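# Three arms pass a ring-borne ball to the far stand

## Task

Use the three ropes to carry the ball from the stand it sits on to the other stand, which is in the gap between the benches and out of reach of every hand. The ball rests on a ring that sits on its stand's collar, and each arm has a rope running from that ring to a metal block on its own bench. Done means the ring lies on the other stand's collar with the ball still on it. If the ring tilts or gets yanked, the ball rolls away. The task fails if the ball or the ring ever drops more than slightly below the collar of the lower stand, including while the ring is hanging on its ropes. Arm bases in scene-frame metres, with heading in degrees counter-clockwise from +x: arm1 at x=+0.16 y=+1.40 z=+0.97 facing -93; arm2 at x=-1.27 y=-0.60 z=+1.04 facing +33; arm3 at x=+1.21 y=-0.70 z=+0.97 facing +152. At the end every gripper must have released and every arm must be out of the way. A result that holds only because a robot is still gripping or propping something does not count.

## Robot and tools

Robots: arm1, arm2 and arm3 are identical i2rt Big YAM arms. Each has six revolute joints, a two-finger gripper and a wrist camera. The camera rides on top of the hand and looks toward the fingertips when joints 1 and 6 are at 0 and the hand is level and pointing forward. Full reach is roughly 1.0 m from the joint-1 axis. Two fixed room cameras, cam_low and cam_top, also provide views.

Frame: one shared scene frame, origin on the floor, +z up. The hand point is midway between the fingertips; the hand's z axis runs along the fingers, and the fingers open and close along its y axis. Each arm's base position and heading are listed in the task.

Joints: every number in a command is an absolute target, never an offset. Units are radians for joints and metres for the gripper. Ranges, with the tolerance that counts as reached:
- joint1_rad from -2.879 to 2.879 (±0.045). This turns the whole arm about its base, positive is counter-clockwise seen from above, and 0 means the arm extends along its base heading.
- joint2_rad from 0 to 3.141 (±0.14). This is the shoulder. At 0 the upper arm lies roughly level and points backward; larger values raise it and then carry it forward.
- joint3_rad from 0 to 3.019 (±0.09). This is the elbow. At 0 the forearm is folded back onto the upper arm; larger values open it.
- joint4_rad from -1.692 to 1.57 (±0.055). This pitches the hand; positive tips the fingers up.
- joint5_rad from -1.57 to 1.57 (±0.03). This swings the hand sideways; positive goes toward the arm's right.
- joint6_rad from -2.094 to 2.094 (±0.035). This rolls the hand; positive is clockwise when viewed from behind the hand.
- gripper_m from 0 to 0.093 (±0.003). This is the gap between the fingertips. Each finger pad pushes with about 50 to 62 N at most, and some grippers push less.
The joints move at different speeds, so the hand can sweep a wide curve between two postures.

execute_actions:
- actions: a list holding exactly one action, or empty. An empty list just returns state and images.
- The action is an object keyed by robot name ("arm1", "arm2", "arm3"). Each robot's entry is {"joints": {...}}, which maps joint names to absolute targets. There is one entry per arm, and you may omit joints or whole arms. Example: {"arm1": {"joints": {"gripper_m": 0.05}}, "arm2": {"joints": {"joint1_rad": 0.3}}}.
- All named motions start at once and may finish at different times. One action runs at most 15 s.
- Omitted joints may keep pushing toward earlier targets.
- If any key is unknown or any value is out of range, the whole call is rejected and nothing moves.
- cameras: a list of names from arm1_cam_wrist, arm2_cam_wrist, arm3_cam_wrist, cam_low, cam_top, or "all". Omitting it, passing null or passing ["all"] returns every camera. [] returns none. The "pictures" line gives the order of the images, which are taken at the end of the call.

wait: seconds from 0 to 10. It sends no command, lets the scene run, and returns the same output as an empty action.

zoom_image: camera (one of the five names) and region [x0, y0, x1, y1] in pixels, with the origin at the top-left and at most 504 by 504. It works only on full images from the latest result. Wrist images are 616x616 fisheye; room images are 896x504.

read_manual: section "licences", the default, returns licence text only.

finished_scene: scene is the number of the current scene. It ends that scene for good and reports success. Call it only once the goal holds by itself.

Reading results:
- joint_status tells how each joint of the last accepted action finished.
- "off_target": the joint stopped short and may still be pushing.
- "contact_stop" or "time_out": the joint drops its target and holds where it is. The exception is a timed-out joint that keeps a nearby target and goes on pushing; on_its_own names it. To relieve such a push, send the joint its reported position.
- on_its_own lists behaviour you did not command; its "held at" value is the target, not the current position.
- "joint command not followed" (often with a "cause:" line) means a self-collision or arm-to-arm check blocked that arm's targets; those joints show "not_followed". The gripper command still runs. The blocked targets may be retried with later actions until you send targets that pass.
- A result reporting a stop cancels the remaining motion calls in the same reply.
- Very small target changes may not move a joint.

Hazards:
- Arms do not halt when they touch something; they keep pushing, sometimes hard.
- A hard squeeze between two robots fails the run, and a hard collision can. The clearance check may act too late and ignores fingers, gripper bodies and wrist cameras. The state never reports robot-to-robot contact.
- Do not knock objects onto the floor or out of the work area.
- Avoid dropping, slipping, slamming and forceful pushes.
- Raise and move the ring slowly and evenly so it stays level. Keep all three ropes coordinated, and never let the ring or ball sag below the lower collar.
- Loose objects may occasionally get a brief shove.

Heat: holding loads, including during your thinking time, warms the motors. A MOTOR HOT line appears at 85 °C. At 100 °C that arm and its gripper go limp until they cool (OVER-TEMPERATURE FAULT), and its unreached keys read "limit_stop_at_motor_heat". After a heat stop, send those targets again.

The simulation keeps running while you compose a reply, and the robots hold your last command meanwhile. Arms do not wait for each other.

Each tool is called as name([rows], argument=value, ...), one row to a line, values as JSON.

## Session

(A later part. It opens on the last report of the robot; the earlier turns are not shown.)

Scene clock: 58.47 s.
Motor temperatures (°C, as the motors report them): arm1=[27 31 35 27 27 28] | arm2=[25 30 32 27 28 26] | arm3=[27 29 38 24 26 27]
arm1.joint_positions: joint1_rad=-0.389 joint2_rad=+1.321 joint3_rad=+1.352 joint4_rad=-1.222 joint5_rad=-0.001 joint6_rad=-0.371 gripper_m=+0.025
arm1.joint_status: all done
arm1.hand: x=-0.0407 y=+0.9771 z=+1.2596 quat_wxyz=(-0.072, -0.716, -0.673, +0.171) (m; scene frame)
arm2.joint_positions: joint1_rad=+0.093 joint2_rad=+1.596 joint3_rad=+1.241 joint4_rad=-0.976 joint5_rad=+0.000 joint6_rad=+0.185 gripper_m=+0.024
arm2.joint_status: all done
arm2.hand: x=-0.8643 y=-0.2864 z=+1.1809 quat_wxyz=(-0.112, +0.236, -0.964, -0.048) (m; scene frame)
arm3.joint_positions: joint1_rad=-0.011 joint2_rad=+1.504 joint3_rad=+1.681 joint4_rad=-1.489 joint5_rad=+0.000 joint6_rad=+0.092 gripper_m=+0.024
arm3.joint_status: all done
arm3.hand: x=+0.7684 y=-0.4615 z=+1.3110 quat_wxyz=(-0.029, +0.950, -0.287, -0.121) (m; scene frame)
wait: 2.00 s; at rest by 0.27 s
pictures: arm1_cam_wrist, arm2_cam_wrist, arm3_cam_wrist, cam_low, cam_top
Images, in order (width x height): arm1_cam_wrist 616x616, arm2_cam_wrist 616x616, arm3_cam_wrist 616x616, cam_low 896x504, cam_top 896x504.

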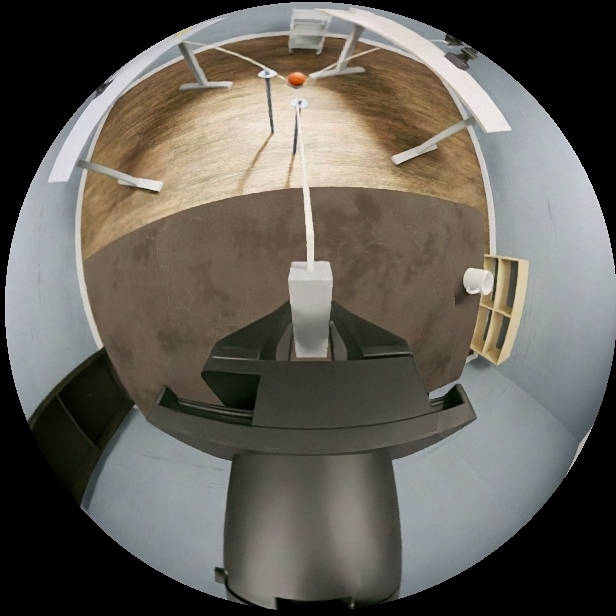

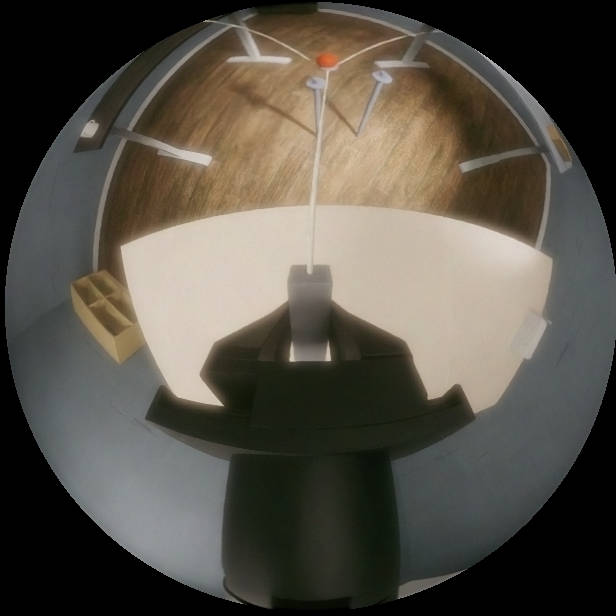

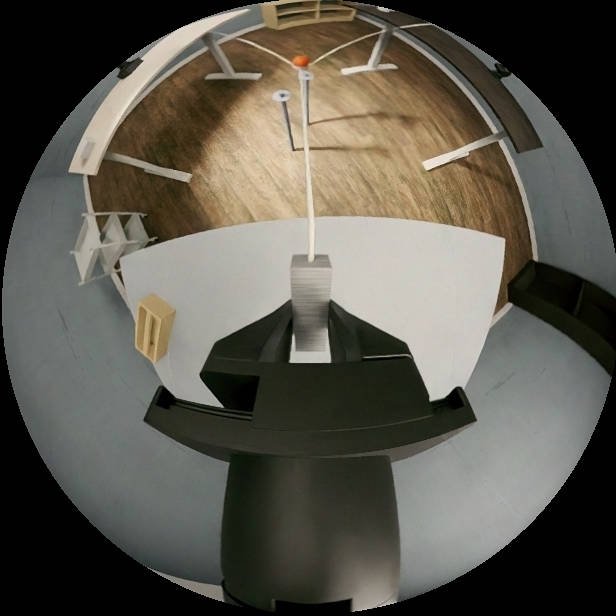

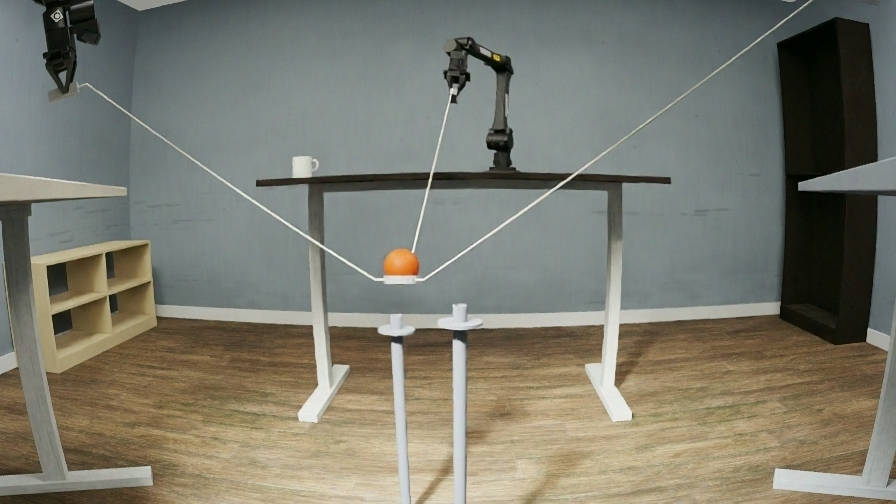

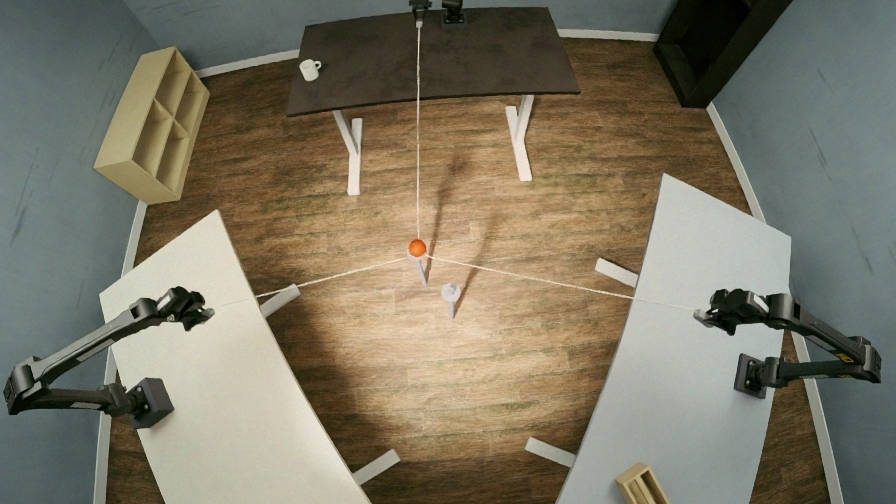

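execute_actions([
  {"arm1":{"joints":{"joint4_rad":-1.258}},"arm2":{"joints":{"joint2_rad":1.62}},"arm3":{"joints":{"joint2_rad":1.558,"joint3_rad":1.79}}},
], cameras=[])

execute_actions([
  {"arm1":{"joints":{"joint4_rad":-1.285}},"arm2":{"joints":{"joint2_rad":1.655}},"arm3":{"joints":{"joint2_rad":1.62,"joint3_rad":1.855}}},
], cameras=[])

wait(seconds=2.5)

zoom_image(camera="cam_top", region=[370,200,470,300])

zoom_image(camera="arm2_cam_wrist", region=[250,20,390,140])

Scene clock: 61.93 s.
Motor temperatures (°C, as the motors report them): arm1=[27 31 35 27 27 28] | arm2=[25 30 32 27 28 26] | arm3=[27 29 39 24 26 27]
arm1.joint_positions: joint1_rad=-0.389 joint2_rad=+1.321 joint3_rad=+1.352 joint4_rad=-1.247 joint5_rad=-0.001 joint6_rad=-0.371 gripper_m=+0.025
arm1.joint_status: all done
arm1.hand: x=-0.0382 y=+0.9824 z=+1.2573 quat_wxyz=(-0.068, -0.718, -0.674, +0.159) (m; scene frame)
arm2.joint_positions: joint1_rad=+0.093 joint2_rad=+1.619 joint3_rad=+1.241 joint4_rad=-0.975 joint5_rad=+0.000 joint6_rad=+0.185 gripper_m=+0.024
arm2.joint_status: all done
arm2.hand: x=-0.8641 y=-0.2864 z=+1.1694 quat_wxyz=(-0.101, +0.236, -0.965, -0.043) (m; scene frame)
arm3.joint_positions: joint1_rad=-0.011 joint2_rad=+1.561 joint3_rad=+1.740 joint4_rad=-1.488 joint5_rad=+0.000 joint6_rad=+0.092 gripper_m=+0.024
arm3.joint_status: all done
arm3.hand: x=+0.7486 y=-0.4508 z=+1.3090 quat_wxyz=(-0.029, +0.950, -0.287, -0.123) (m; scene frame)
pictures: none
No camera images: the call's "cameras" was empty. Leave "cameras" out to get every camera's image.

Scene clock: 62.73 s.
Motor temperatures (°C, as the motors report them): arm1=[27 31 35 27 27 28] | arm2=[25 30 32 27 28 26] | arm3=[27 29 39 24 26 27]
arm1.joint_positions: joint1_rad=-0.389 joint2_rad=+1.321 joint3_rad=+1.352 joint4_rad=-1.275 joint5_rad=-0.001 joint6_rad=-0.371 gripper_m=+0.025
arm1.joint_status: all done
arm1.hand: x=-0.0355 y=+0.9882 z=+1.2551 quat_wxyz=(-0.063, -0.720, -0.676, +0.146) (m; scene frame)
arm2.joint_positions: joint1_rad=+0.093 joint2_rad=+1.657 joint3_rad=+1.241 joint4_rad=-0.973 joint5_rad=+0.000 joint6_rad=+0.185 gripper_m=+0.024
arm2.joint_status: all done
arm2.hand: x=-0.8641 y=-0.2865 z=+1.1511 quat_wxyz=(-0.085, +0.237, -0.967, -0.036) (m; scene frame)
arm3.joint_positions: joint1_rad=-0.011 joint2_rad=+1.622 joint3_rad=+1.805 joint4_rad=-1.488 joint5_rad=+0.000 joint6_rad=+0.092 gripper_m=+0.024
arm3.joint_status: all done
arm3.hand: x=+0.7278 y=-0.4395 z=+1.3055 quat_wxyz=(-0.029, +0.949, -0.286, -0.125) (m; scene frame)
pictures: none
No camera images: the call's "cameras" was empty. Leave "cameras" out to get every camera's image.

Scene clock: 65.23 s.
Motor temperatures (°C, as the motors report them): arm1=[27 31 35 27 27 28] | arm2=[25 30 32 27 28 26] | arm3=[27 29 39 24 26 27]
arm1.joint_positions: joint1_rad=-0.389 joint2_rad=+1.321 joint3_rad=+1.352 joint4_rad=-1.275 joint5_rad=-0.001 joint6_rad=-0.371 gripper_m=+0.025
arm1.joint_status: all done
arm1.hand: x=-0.0355 y=+0.9882 z=+1.2551 quat_wxyz=(-0.063, -0.720, -0.676, +0.146) (m; scene frame)
arm2.joint_positions: joint1_rad=+0.093 joint2_rad=+1.657 joint3_rad=+1.241 joint4_rad=-0.973 joint5_rad=+0.000 joint6_rad=+0.185 gripper_m=+0.024
arm2.joint_status: all done
arm2.hand: x=-0.8641 y=-0.2865 z=+1.1511 quat_wxyz=(-0.085, +0.237, -0.967, -0.036) (m; scene frame)
arm3.joint_positions: joint1_rad=-0.011 joint2_rad=+1.622 joint3_rad=+1.805 joint4_rad=-1.488 joint5_rad=+0.000 joint6_rad=+0.092 gripper_m=+0.024
arm3.joint_status: all done
arm3.hand: x=+0.7278 y=-0.4395 z=+1.3055 quat_wxyz=(-0.029, +0.949, -0.286, -0.125) (m; scene frame)
wait: 2.50 s; at rest by 0.27 s
pictures: arm1_cam_wrist, arm2_cam_wrist, arm3_cam_wrist, cam_low, cam_top
Images, in order (width x height): arm1_cam_wrist 616x616, arm2_cam_wrist 616x616, arm3_cam_wrist 616x616, cam_low 896x504, cam_top 896x504.

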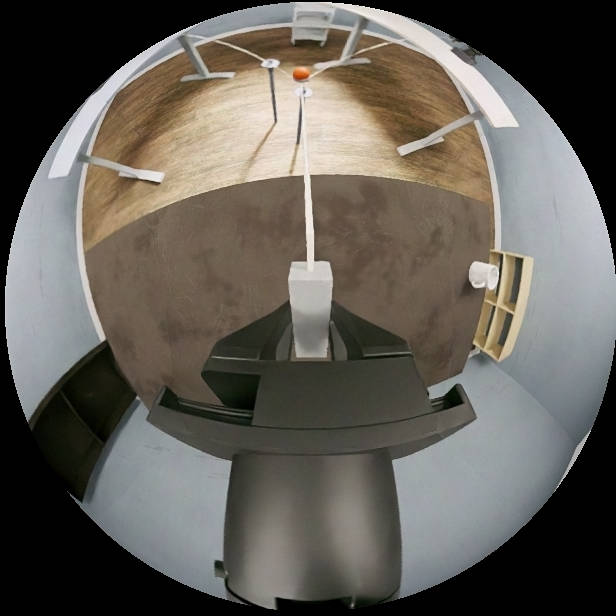

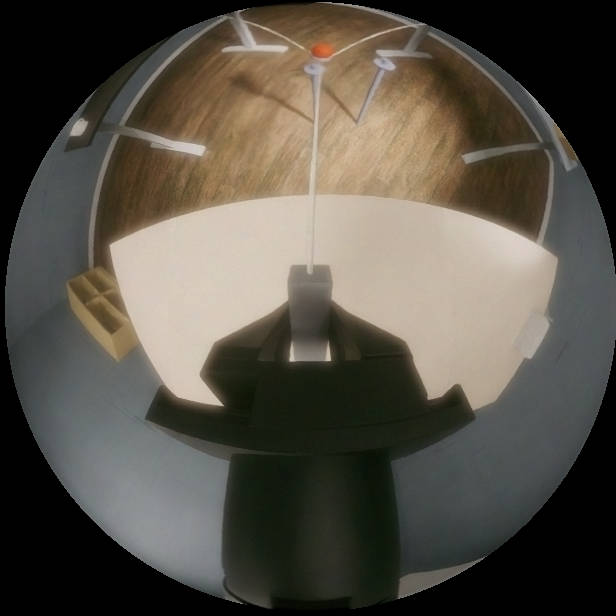

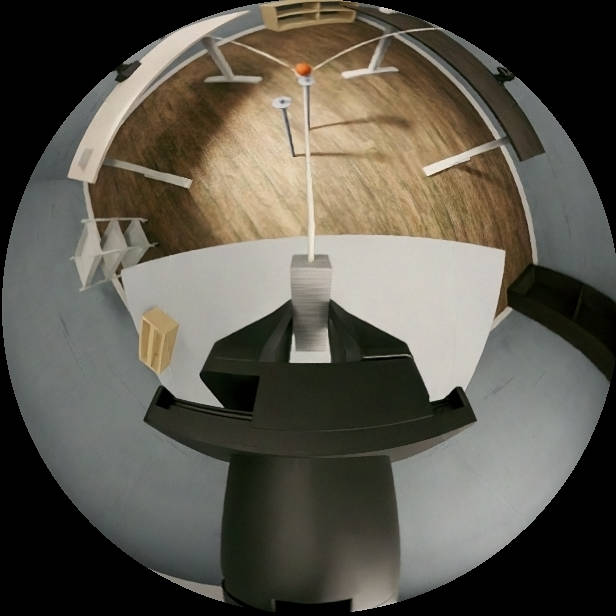

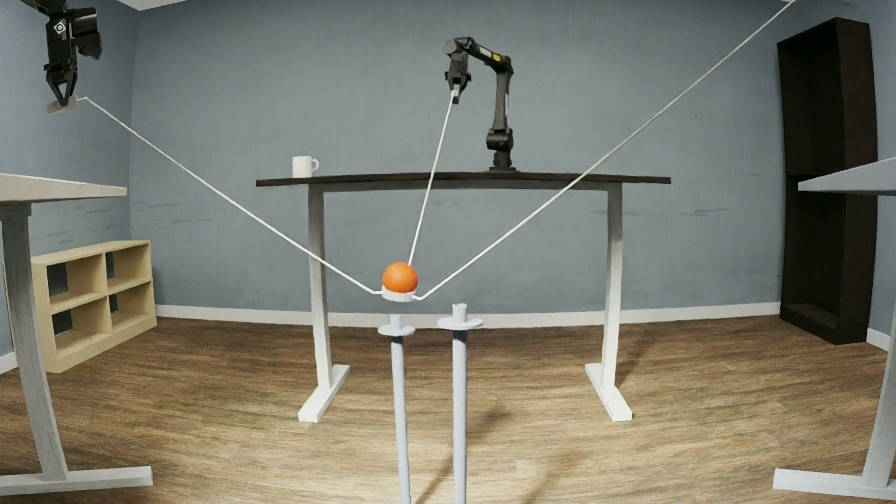

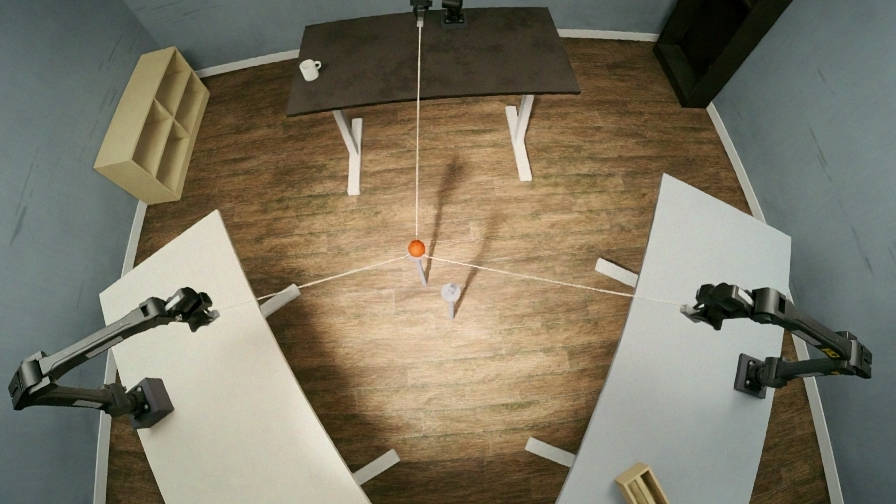

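Region (370, 200, 470, 300) of cam_top's 896x504 image, scaled by 5.040, with more detail than that image has.

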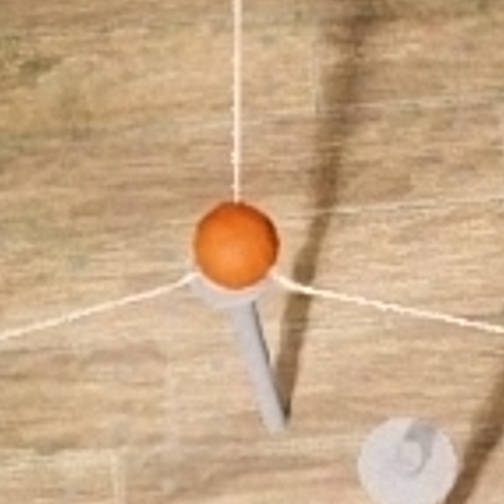

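Region (250, 20, 390, 140) of arm2_cam_wrist's 616x616 image, scaled by 3.600, with more detail than that image has; it fills the top 432 rows of this view, and the rest is white.

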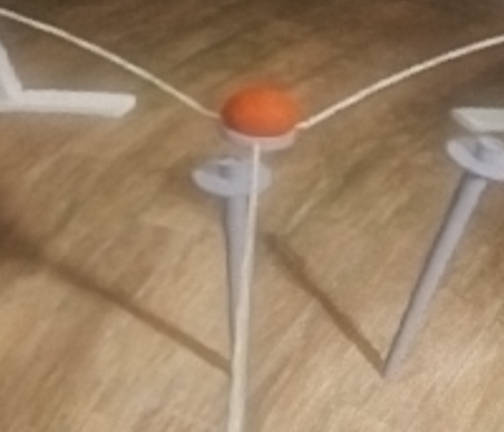

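execute_actions([
  {"arm1":{"joints":{"joint2_rad":1.26,"joint3_rad":1.29}},"arm3":{"joints":{"joint2_rad":1.658,"joint3_rad":1.90}}},
], cameras=[])

execute_actions([
  {"arm1":{"joints":{"joint2_rad":1.225,"joint3_rad":1.222}},"arm2":{"joints":{"joint2_rad":1.68}},"arm3":{"joints":{"joint2_rad":1.695,"joint3_rad":1.94}}},
], cameras=[])

wait(seconds=2.5)

zoom_image(camera="cam_low", region=[340,240,480,350])

zoom_image(camera="arm2_cam_wrist", region=[250,20,390,140])

Scene clock: 68.23 s.
Motor temperatures (°C, as the motors report them): arm1=[27 31 35 27 27 28] | arm2=[25 31 32 27 28 26] | arm3=[27 29 39 24 26 27]
arm1.joint_positions: joint1_rad=-0.389 joint2_rad=+1.283 joint3_rad=+1.289 joint4_rad=-1.278 joint5_rad=-0.001 joint6_rad=-0.371 gripper_m=+0.025
arm1.joint_status: all done
arm1.hand: x=-0.0267 y=+1.0071 z=+1.2427 quat_wxyz=(-0.058, -0.721, -0.677, +0.134) (m; scene frame)
arm2.joint_positions: joint1_rad=+0.093 joint2_rad=+1.657 joint3_rad=+1.241 joint4_rad=-0.973 joint5_rad=+0.000 joint6_rad=+0.185 gripper_m=+0.024
arm2.joint_status: not commanded
arm2.hand: x=-0.8641 y=-0.2865 z=+1.1511 quat_wxyz=(-0.085, +0.237, -0.967, -0.036) (m; scene frame)
arm3.joint_positions: joint1_rad=-0.011 joint2_rad=+1.654 joint3_rad=+1.847 joint4_rad=-1.488 joint5_rad=+0.000 joint6_rad=+0.092 gripper_m=+0.024
arm3.joint_status: all done
arm3.hand: x=+0.7157 y=-0.4330 z=+1.3071 quat_wxyz=(-0.030, +0.949, -0.286, -0.130) (m; scene frame)
pictures: none
No camera images: the call's "cameras" was empty. Leave "cameras" out to get every camera's image.

Scene clock: 69.00 s.
Motor temperatures (°C, as the motors report them): arm1=[27 31 35 27 27 28] | arm2=[25 31 32 27 28 26] | arm3=[27 29 39 24 26 27]
arm1.joint_positions: joint1_rad=-0.389 joint2_rad=+1.246 joint3_rad=+1.222 joint4_rad=-1.278 joint5_rad=-0.001 joint6_rad=-0.371 gripper_m=+0.025
arm1.joint_status: all done
arm1.hand: x=-0.0175 y=+1.0266 z=+1.2268 quat_wxyz=(-0.052, -0.723, -0.679, +0.119) (m; scene frame)
arm2.joint_positions: joint1_rad=+0.093 joint2_rad=+1.677 joint3_rad=+1.241 joint4_rad=-0.973 joint5_rad=+0.000 joint6_rad=+0.185 gripper_m=+0.024
arm2.joint_status: all done
arm2.hand: x=-0.8645 y=-0.2868 z=+1.1411 quat_wxyz=(-0.076, +0.237, -0.968, -0.032) (m; scene frame)
arm3.joint_positions: joint1_rad=-0.011 joint2_rad=+1.693 joint3_rad=+1.888 joint4_rad=-1.488 joint5_rad=+0.000 joint6_rad=+0.092 gripper_m=+0.024
arm3.joint_status: all done
arm3.hand: x=+0.7029 y=-0.4261 z=+1.3037 quat_wxyz=(-0.031, +0.949, -0.286, -0.131) (m; scene frame)
pictures: none
No camera images: the call's "cameras" was empty. Leave "cameras" out to get every camera's image.

Scene clock: 71.50 s.
Motor temperatures (°C, as the motors report them): arm1=[27 31 35 27 27 28] | arm2=[25 31 32 27 28 26] | arm3=[27 29 39 24 26 27]
arm1.joint_positions: joint1_rad=-0.389 joint2_rad=+1.246 joint3_rad=+1.222 joint4_rad=-1.278 joint5_rad=-0.001 joint6_rad=-0.371 gripper_m=+0.025
arm1.joint_status: all done
arm1.hand: x=-0.0175 y=+1.0266 z=+1.2268 quat_wxyz=(-0.052, -0.723, -0.679, +0.119) (m; scene frame)
arm2.joint_positions: joint1_rad=+0.093 joint2_rad=+1.677 joint3_rad=+1.241 joint4_rad=-0.973 joint5_rad=+0.000 joint6_rad=+0.185 gripper_m=+0.024
arm2.joint_status: all done
arm2.hand: x=-0.8645 y=-0.2868 z=+1.1411 quat_wxyz=(-0.076, +0.237, -0.968, -0.032) (m; scene frame)
arm3.joint_positions: joint1_rad=-0.011 joint2_rad=+1.693 joint3_rad=+1.888 joint4_rad=-1.488 joint5_rad=+0.000 joint6_rad=+0.092 gripper_m=+0.024
arm3.joint_status: all done
arm3.hand: x=+0.7029 y=-0.4261 z=+1.3037 quat_wxyz=(-0.031, +0.949, -0.286, -0.131) (m; scene frame)
wait: 2.50 s; at rest by 0.27 s
pictures: arm1_cam_wrist, arm2_cam_wrist, arm3_cam_wrist, cam_low, cam_top
Images, in order (width x height): arm1_cam_wrist 616x616, arm2_cam_wrist 616x616, arm3_cam_wrist 616x616, cam_low 896x504, cam_top 896x504.

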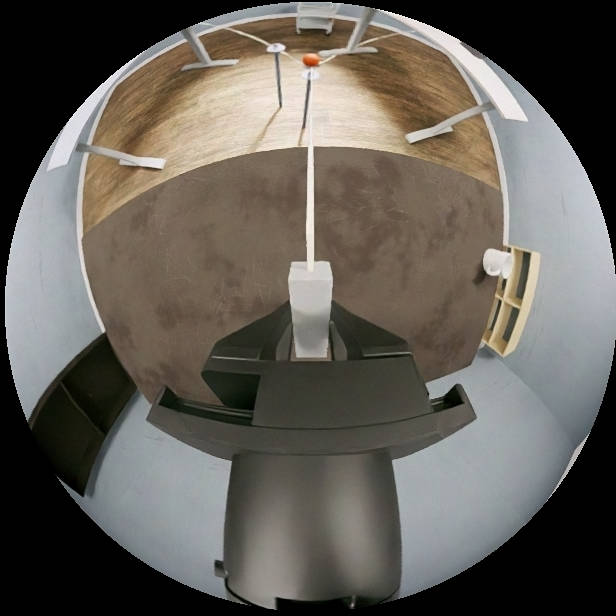

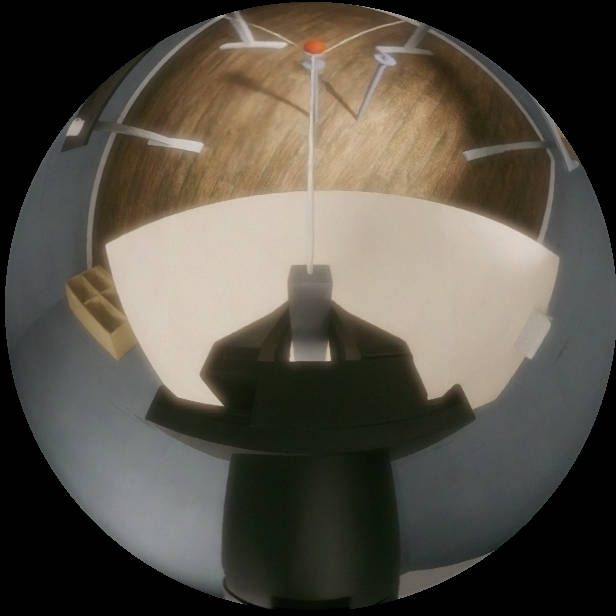

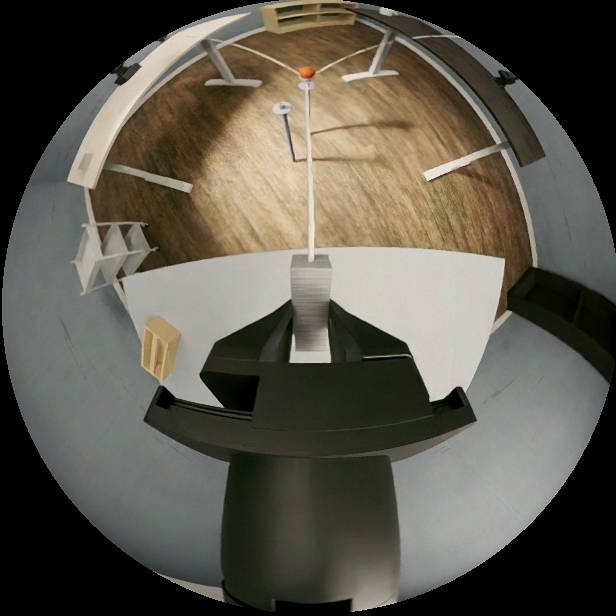

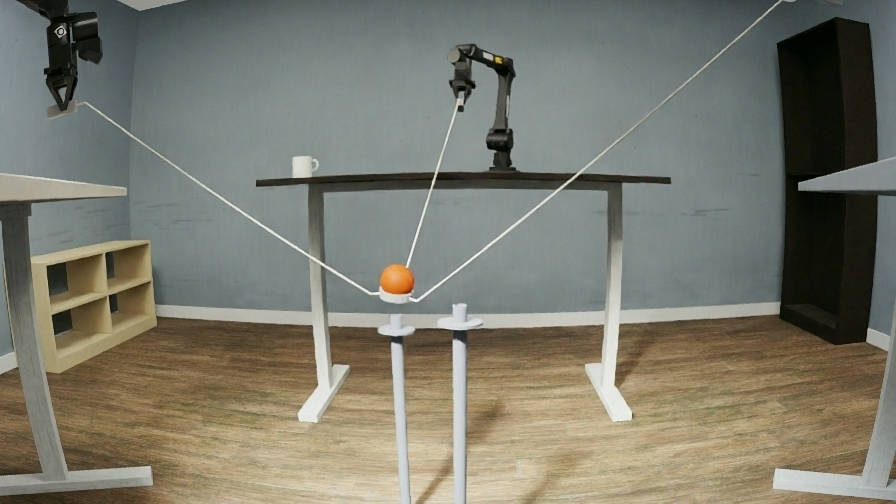

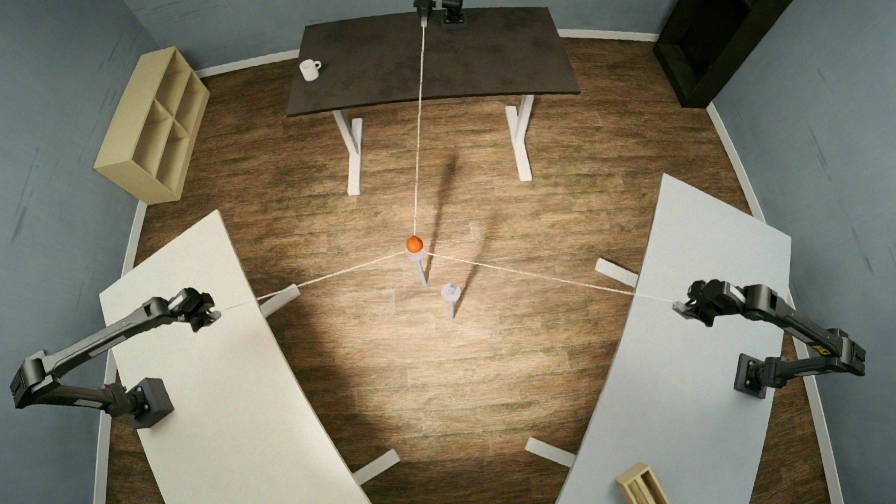

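Region (340, 240, 480, 350) of cam_low's 896x504 image, scaled by 3.600, with more detail than that image has; it fills the top 396 rows of this view, and the rest is white.

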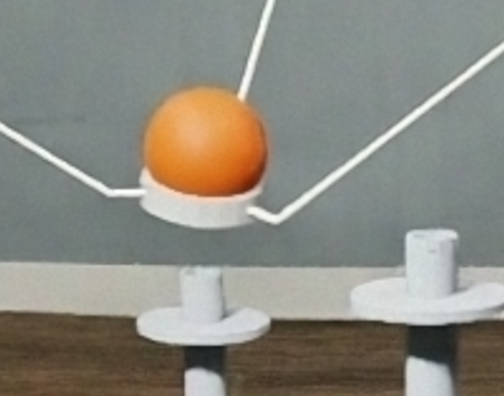

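Region (250, 20, 390, 140) of arm2_cam_wrist's 616x616 image, scaled by 3.600, with more detail than that image has; it fills the top 432 rows of this view, and the rest is white.

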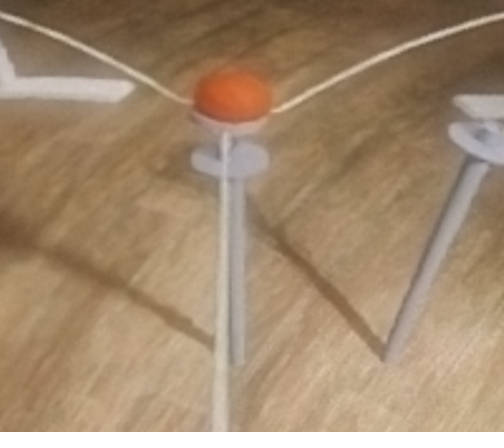

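execute_actions([
  {"arm1":{"joints":{"joint3_rad":1.162,"joint4_rad":-1.212}},"arm2":{"joints":{"joint2_rad":1.727}},"arm3":{"joints":{"joint3_rad":1.838,"joint4_rad":-1.43}}},
], cameras=[])

wait(seconds=2.5)

zoom_image(camera="cam_low", region=[340,240,480,350])

zoom_image(camera="arm2_cam_wrist", region=[250,10,390,130])

Scene clock: 74.57 s.
Motor temperatures (°C, as the motors report them): arm1=[27 30 35 27 27 28] | arm2=[25 31 32 27 28 26] | arm3=[27 29 40 24 26 27]
arm1.joint_positions: joint1_rad=-0.389 joint2_rad=+1.243 joint3_rad=+1.159 joint4_rad=-1.218 joint5_rad=-0.001 joint6_rad=-0.371 gripper_m=+0.025
arm1.joint_status: all done
arm1.hand: x=-0.0163 y=+1.0290 z=+1.2040 quat_wxyz=(-0.052, -0.723, -0.679, +0.119) (m; scene frame)
arm2.joint_positions: joint1_rad=+0.093 joint2_rad=+1.732 joint3_rad=+1.241 joint4_rad=-0.971 joint5_rad=+0.000 joint6_rad=+0.185 gripper_m=+0.024
arm2.joint_status: all done
arm2.hand: x=-0.8660 y=-0.2882 z=+1.1141 quat_wxyz=(-0.052, +0.237, -0.970, -0.021) (m; scene frame)
arm3.joint_positions: joint1_rad=-0.011 joint2_rad=+1.700 joint3_rad=+1.828 joint4_rad=-1.442 joint5_rad=+0.000 joint6_rad=+0.092 gripper_m=+0.024
arm3.joint_status: all done
arm3.hand: x=+0.7016 y=-0.4252 z=+1.2761 quat_wxyz=(-0.028, +0.950, -0.287, -0.120) (m; scene frame)
pictures: none
No camera images: the call's "cameras" was empty. Leave "cameras" out to get every camera's image.

Scene clock: 77.07 s.
Motor temperatures (°C, as the motors report them): arm1=[27 30 35 27 27 28] | arm2=[25 31 32 27 28 26] | arm3=[27 29 39 24 26 27]
arm1.joint_positions: joint1_rad=-0.389 joint2_rad=+1.243 joint3_rad=+1.159 joint4_rad=-1.218 joint5_rad=-0.001 joint6_rad=-0.371 gripper_m=+0.025
arm1.joint_status: all done
arm1.hand: x=-0.0163 y=+1.0290 z=+1.2040 quat_wxyz=(-0.052, -0.723, -0.679, +0.119) (m; scene frame)
arm2.joint_positions: joint1_rad=+0.093 joint2_rad=+1.732 joint3_rad=+1.241 joint4_rad=-0.971 joint5_rad=+0.000 joint6_rad=+0.185 gripper_m=+0.024
arm2.joint_status: all done
arm2.hand: x=-0.8660 y=-0.2882 z=+1.1141 quat_wxyz=(-0.052, +0.237, -0.970, -0.021) (m; scene frame)
arm3.joint_positions: joint1_rad=-0.011 joint2_rad=+1.700 joint3_rad=+1.828 joint4_rad=-1.442 joint5_rad=+0.000 joint6_rad=+0.092 gripper_m=+0.024
arm3.joint_status: all done
arm3.hand: x=+0.7016 y=-0.4252 z=+1.2761 quat_wxyz=(-0.028, +0.950, -0.287, -0.120) (m; scene frame)
wait: 2.50 s; at rest by 0.27 s
pictures: arm1_cam_wrist, arm2_cam_wrist, arm3_cam_wrist, cam_low, cam_top
Images, in order (width x height): arm1_cam_wrist 616x616, arm2_cam_wrist 616x616, arm3_cam_wrist 616x616, cam_low 896x504, cam_top 896x504.

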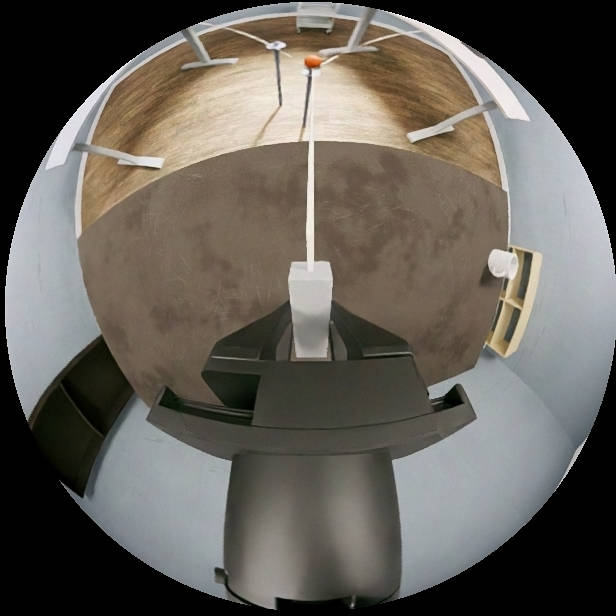

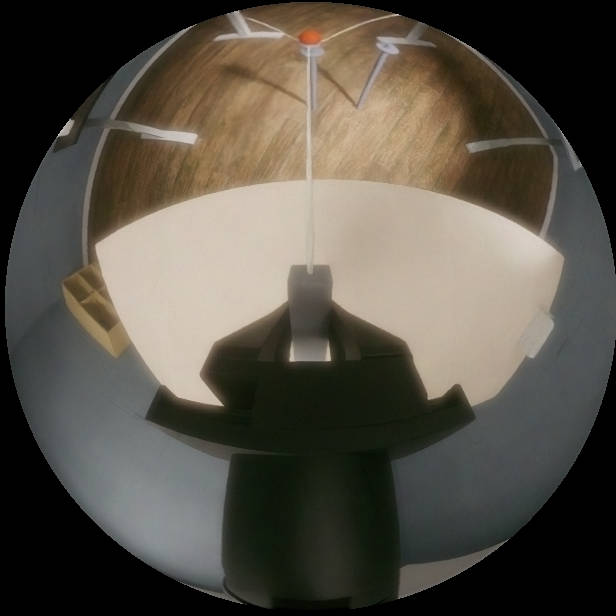

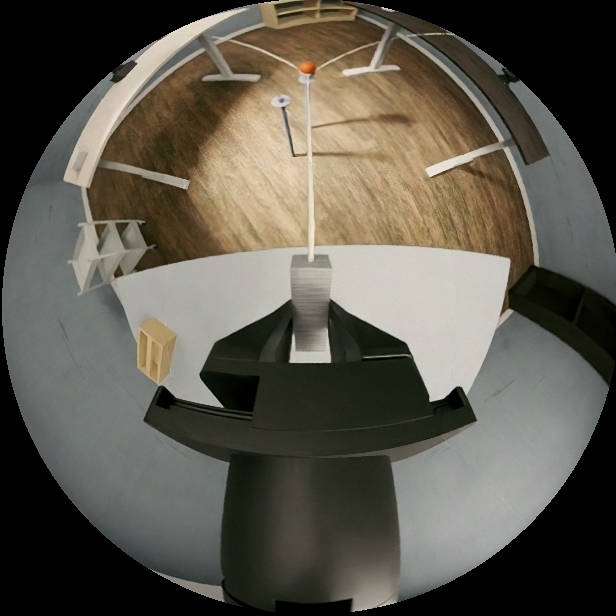

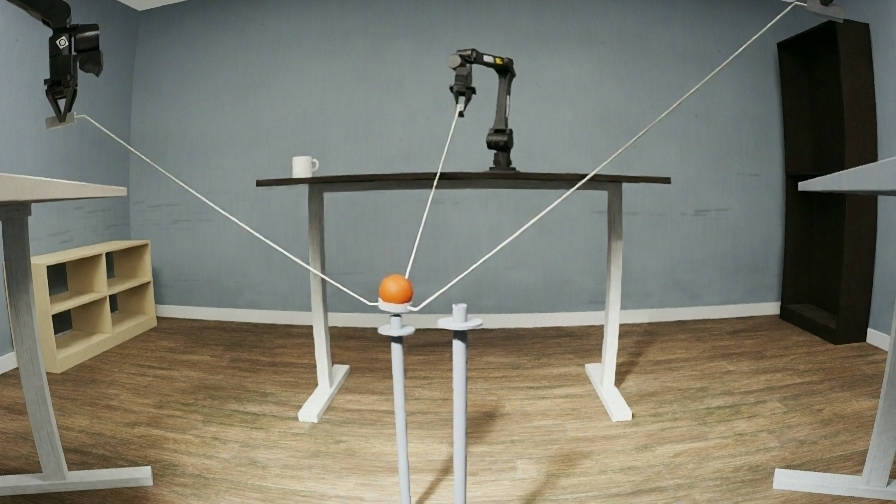

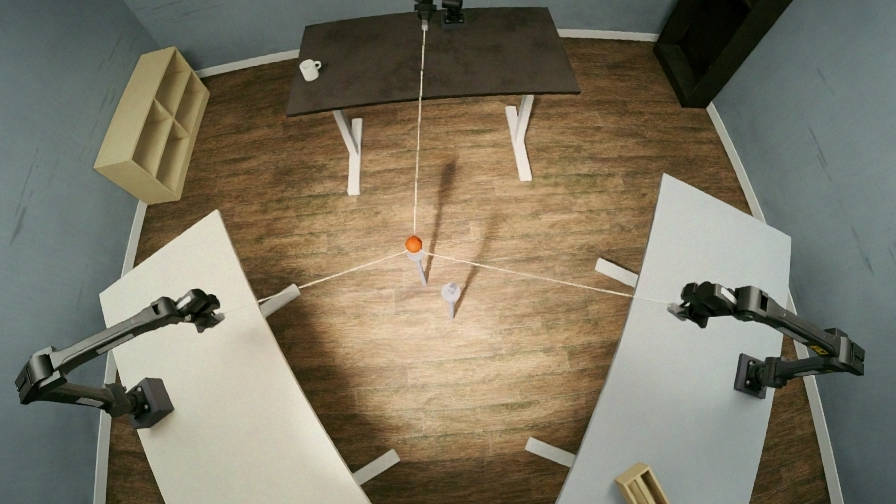

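Region (340, 240, 480, 350) of cam_low's 896x504 image, scaled by 3.600, with more detail than that image has; it fills the top 396 rows of this view, and the rest is white.

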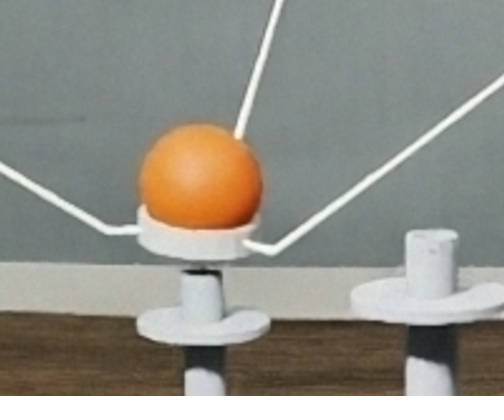

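Region (250, 10, 390, 130) of arm2_cam_wrist's 616x616 image, scaled by 3.600, with more detail than that image has; it fills the top 432 rows of this view, and the rest is white.

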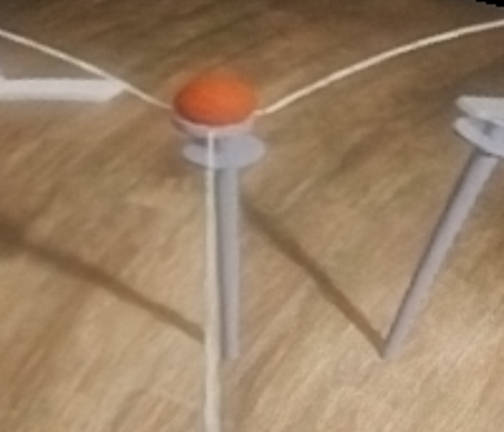

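Slightly too far +y; release arm1 a bit more.

execute_actions([
  {"arm1":{"joints":{"joint3_rad":1.115,"joint4_rad":-1.12}},"arm2":{"joints":{"joint2_rad":1.765,"joint4_rad":-0.945}},"arm3":{"joints":{"joint3_rad":1.80,"joint4_rad":-1.41}}},
], cameras=[])

wait(seconds=2.5)

zoom_image(camera="cam_low", region=[340,240,480,350])

zoom_image(camera="arm2_cam_wrist", region=[250,10,390,130])

Scene clock: 79.67 s.
Motor temperatures (°C, as the motors report them): arm1=[27 30 35 27 27 28] | arm2=[25 31 32 27 28 26] | arm3=[27 29 39 24 26 27]
arm1.joint_positions: joint1_rad=-0.389 joint2_rad=+1.241 joint3_rad=+1.113 joint4_rad=-1.129 joint5_rad=-0.001 joint6_rad=-0.371 gripper_m=+0.025
arm1.joint_status: all done
arm1.hand: x=-0.0196 y=+1.0216 z=+1.1903 quat_wxyz=(-0.060, -0.720, -0.677, +0.140) (m; scene frame)
arm2.joint_positions: joint1_rad=+0.093 joint2_rad=+1.761 joint3_rad=+1.241 joint4_rad=-0.951 joint5_rad=+0.000 joint6_rad=+0.185 gripper_m=+0.024
arm2.joint_status: all done
arm2.hand: x=-0.8636 y=-0.2864 z=+1.1003 quat_wxyz=(-0.048, +0.237, -0.970, -0.019) (m; scene frame)
arm3.joint_positions: joint1_rad=-0.011 joint2_rad=+1.700 joint3_rad=+1.792 joint4_rad=-1.422 joint5_rad=+0.000 joint6_rad=+0.092 gripper_m=+0.024
arm3.joint_status: all done
arm3.hand: x=+0.7040 y=-0.4263 z=+1.2612 quat_wxyz=(-0.027, +0.951, -0.287, -0.112) (m; scene frame)
pictures: none
No camera images: the call's "cameras" was empty. Leave "cameras" out to get every camera's image.

Scene clock: 82.17 s.
Motor temperatures (°C, as the motors report them): arm1=[27 30 35 27 27 28] | arm2=[25 31 32 27 28 26] | arm3=[27 29 39 24 26 27]
arm1.joint_positions: joint1_rad=-0.389 joint2_rad=+1.241 joint3_rad=+1.113 joint4_rad=-1.129 joint5_rad=-0.001 joint6_rad=-0.371 gripper_m=+0.025
arm1.joint_status: all done
arm1.hand: x=-0.0196 y=+1.0216 z=+1.1903 quat_wxyz=(-0.060, -0.720, -0.677, +0.140) (m; scene frame)
arm2.joint_positions: joint1_rad=+0.093 joint2_rad=+1.761 joint3_rad=+1.241 joint4_rad=-0.951 joint5_rad=+0.000 joint6_rad=+0.185 gripper_m=+0.024
arm2.joint_status: all done
arm2.hand: x=-0.8636 y=-0.2864 z=+1.1003 quat_wxyz=(-0.048, +0.237, -0.970, -0.019) (m; scene frame)
arm3.joint_positions: joint1_rad=-0.011 joint2_rad=+1.700 joint3_rad=+1.792 joint4_rad=-1.422 joint5_rad=+0.000 joint6_rad=+0.092 gripper_m=+0.024
arm3.joint_status: all done
arm3.hand: x=+0.7040 y=-0.4263 z=+1.2612 quat_wxyz=(-0.027, +0.951, -0.287, -0.112) (m; scene frame)
wait: 2.50 s; at rest by 0.27 s
pictures: arm1_cam_wrist, arm2_cam_wrist, arm3_cam_wrist, cam_low, cam_top
Images, in order (width x height): arm1_cam_wrist 616x616, arm2_cam_wrist 616x616, arm3_cam_wrist 616x616, cam_low 896x504, cam_top 896x504.

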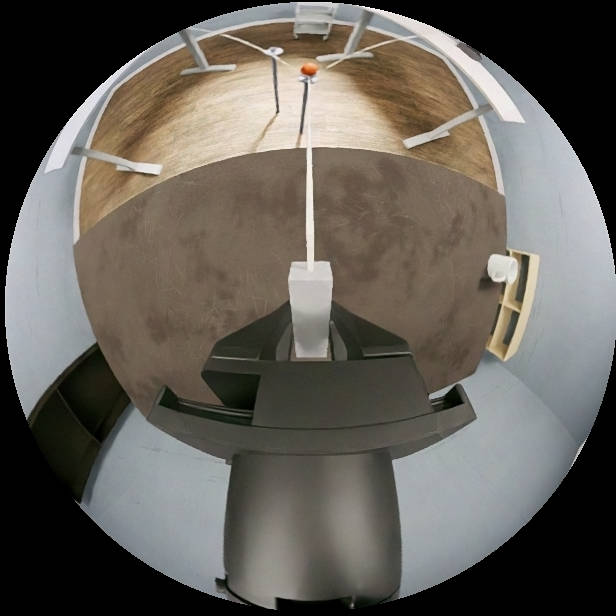

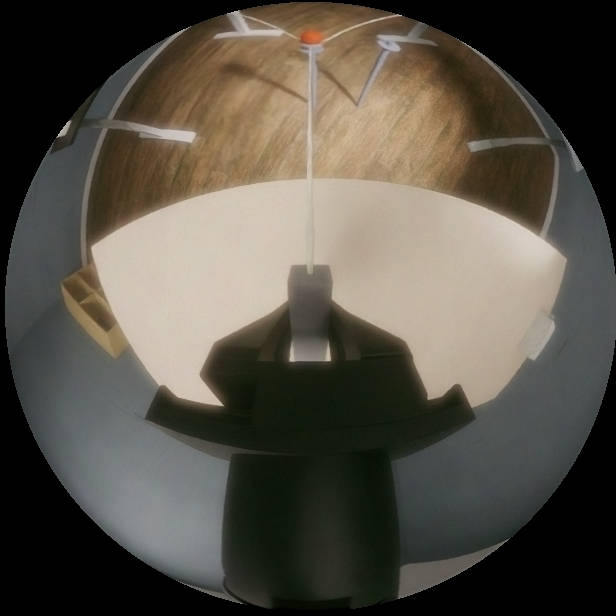

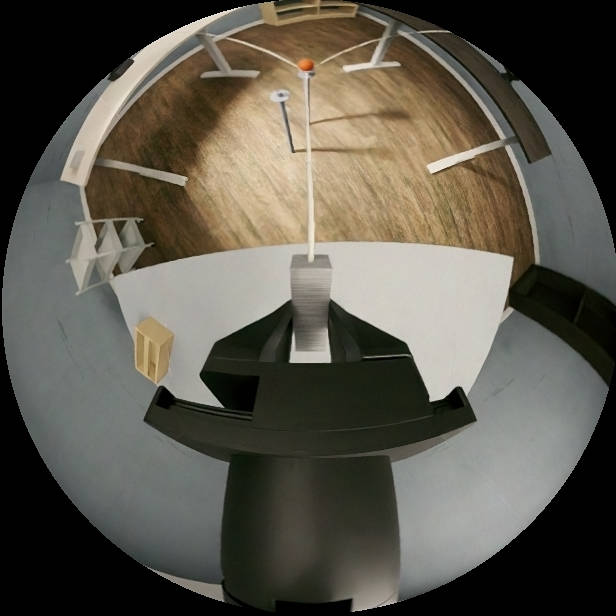

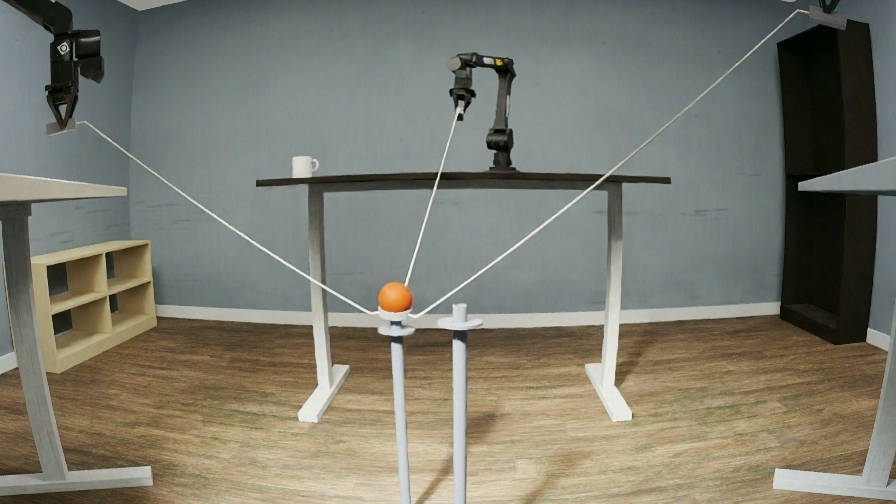

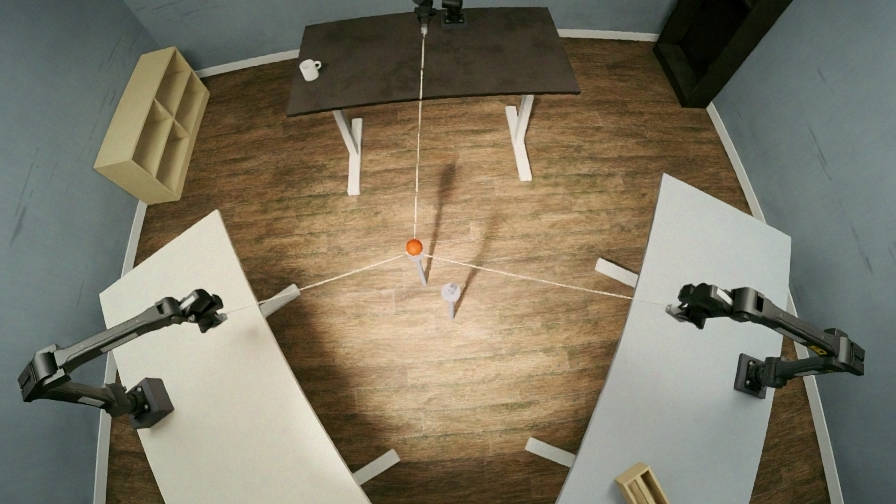

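Region (340, 240, 480, 350) of cam_low's 896x504 image, scaled by 3.600, with more detail than that image has; it fills the top 396 rows of this view, and the rest is white.

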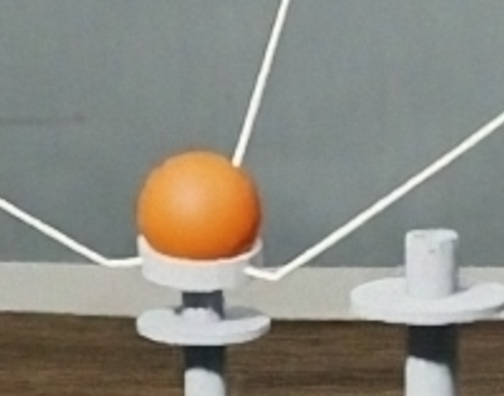

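Region (250, 10, 390, 130) of arm2_cam_wrist's 616x616 image, scaled by 3.600, with more detail than that image has; it fills the top 432 rows of this view, and the rest is white.

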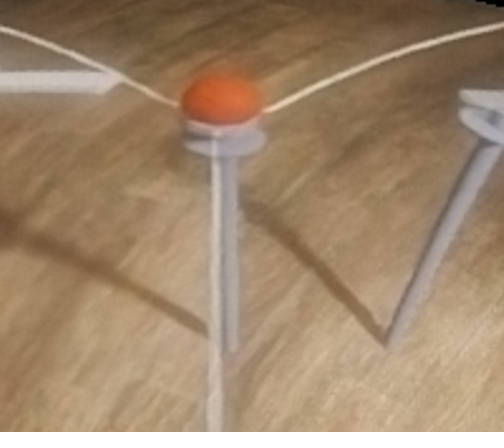

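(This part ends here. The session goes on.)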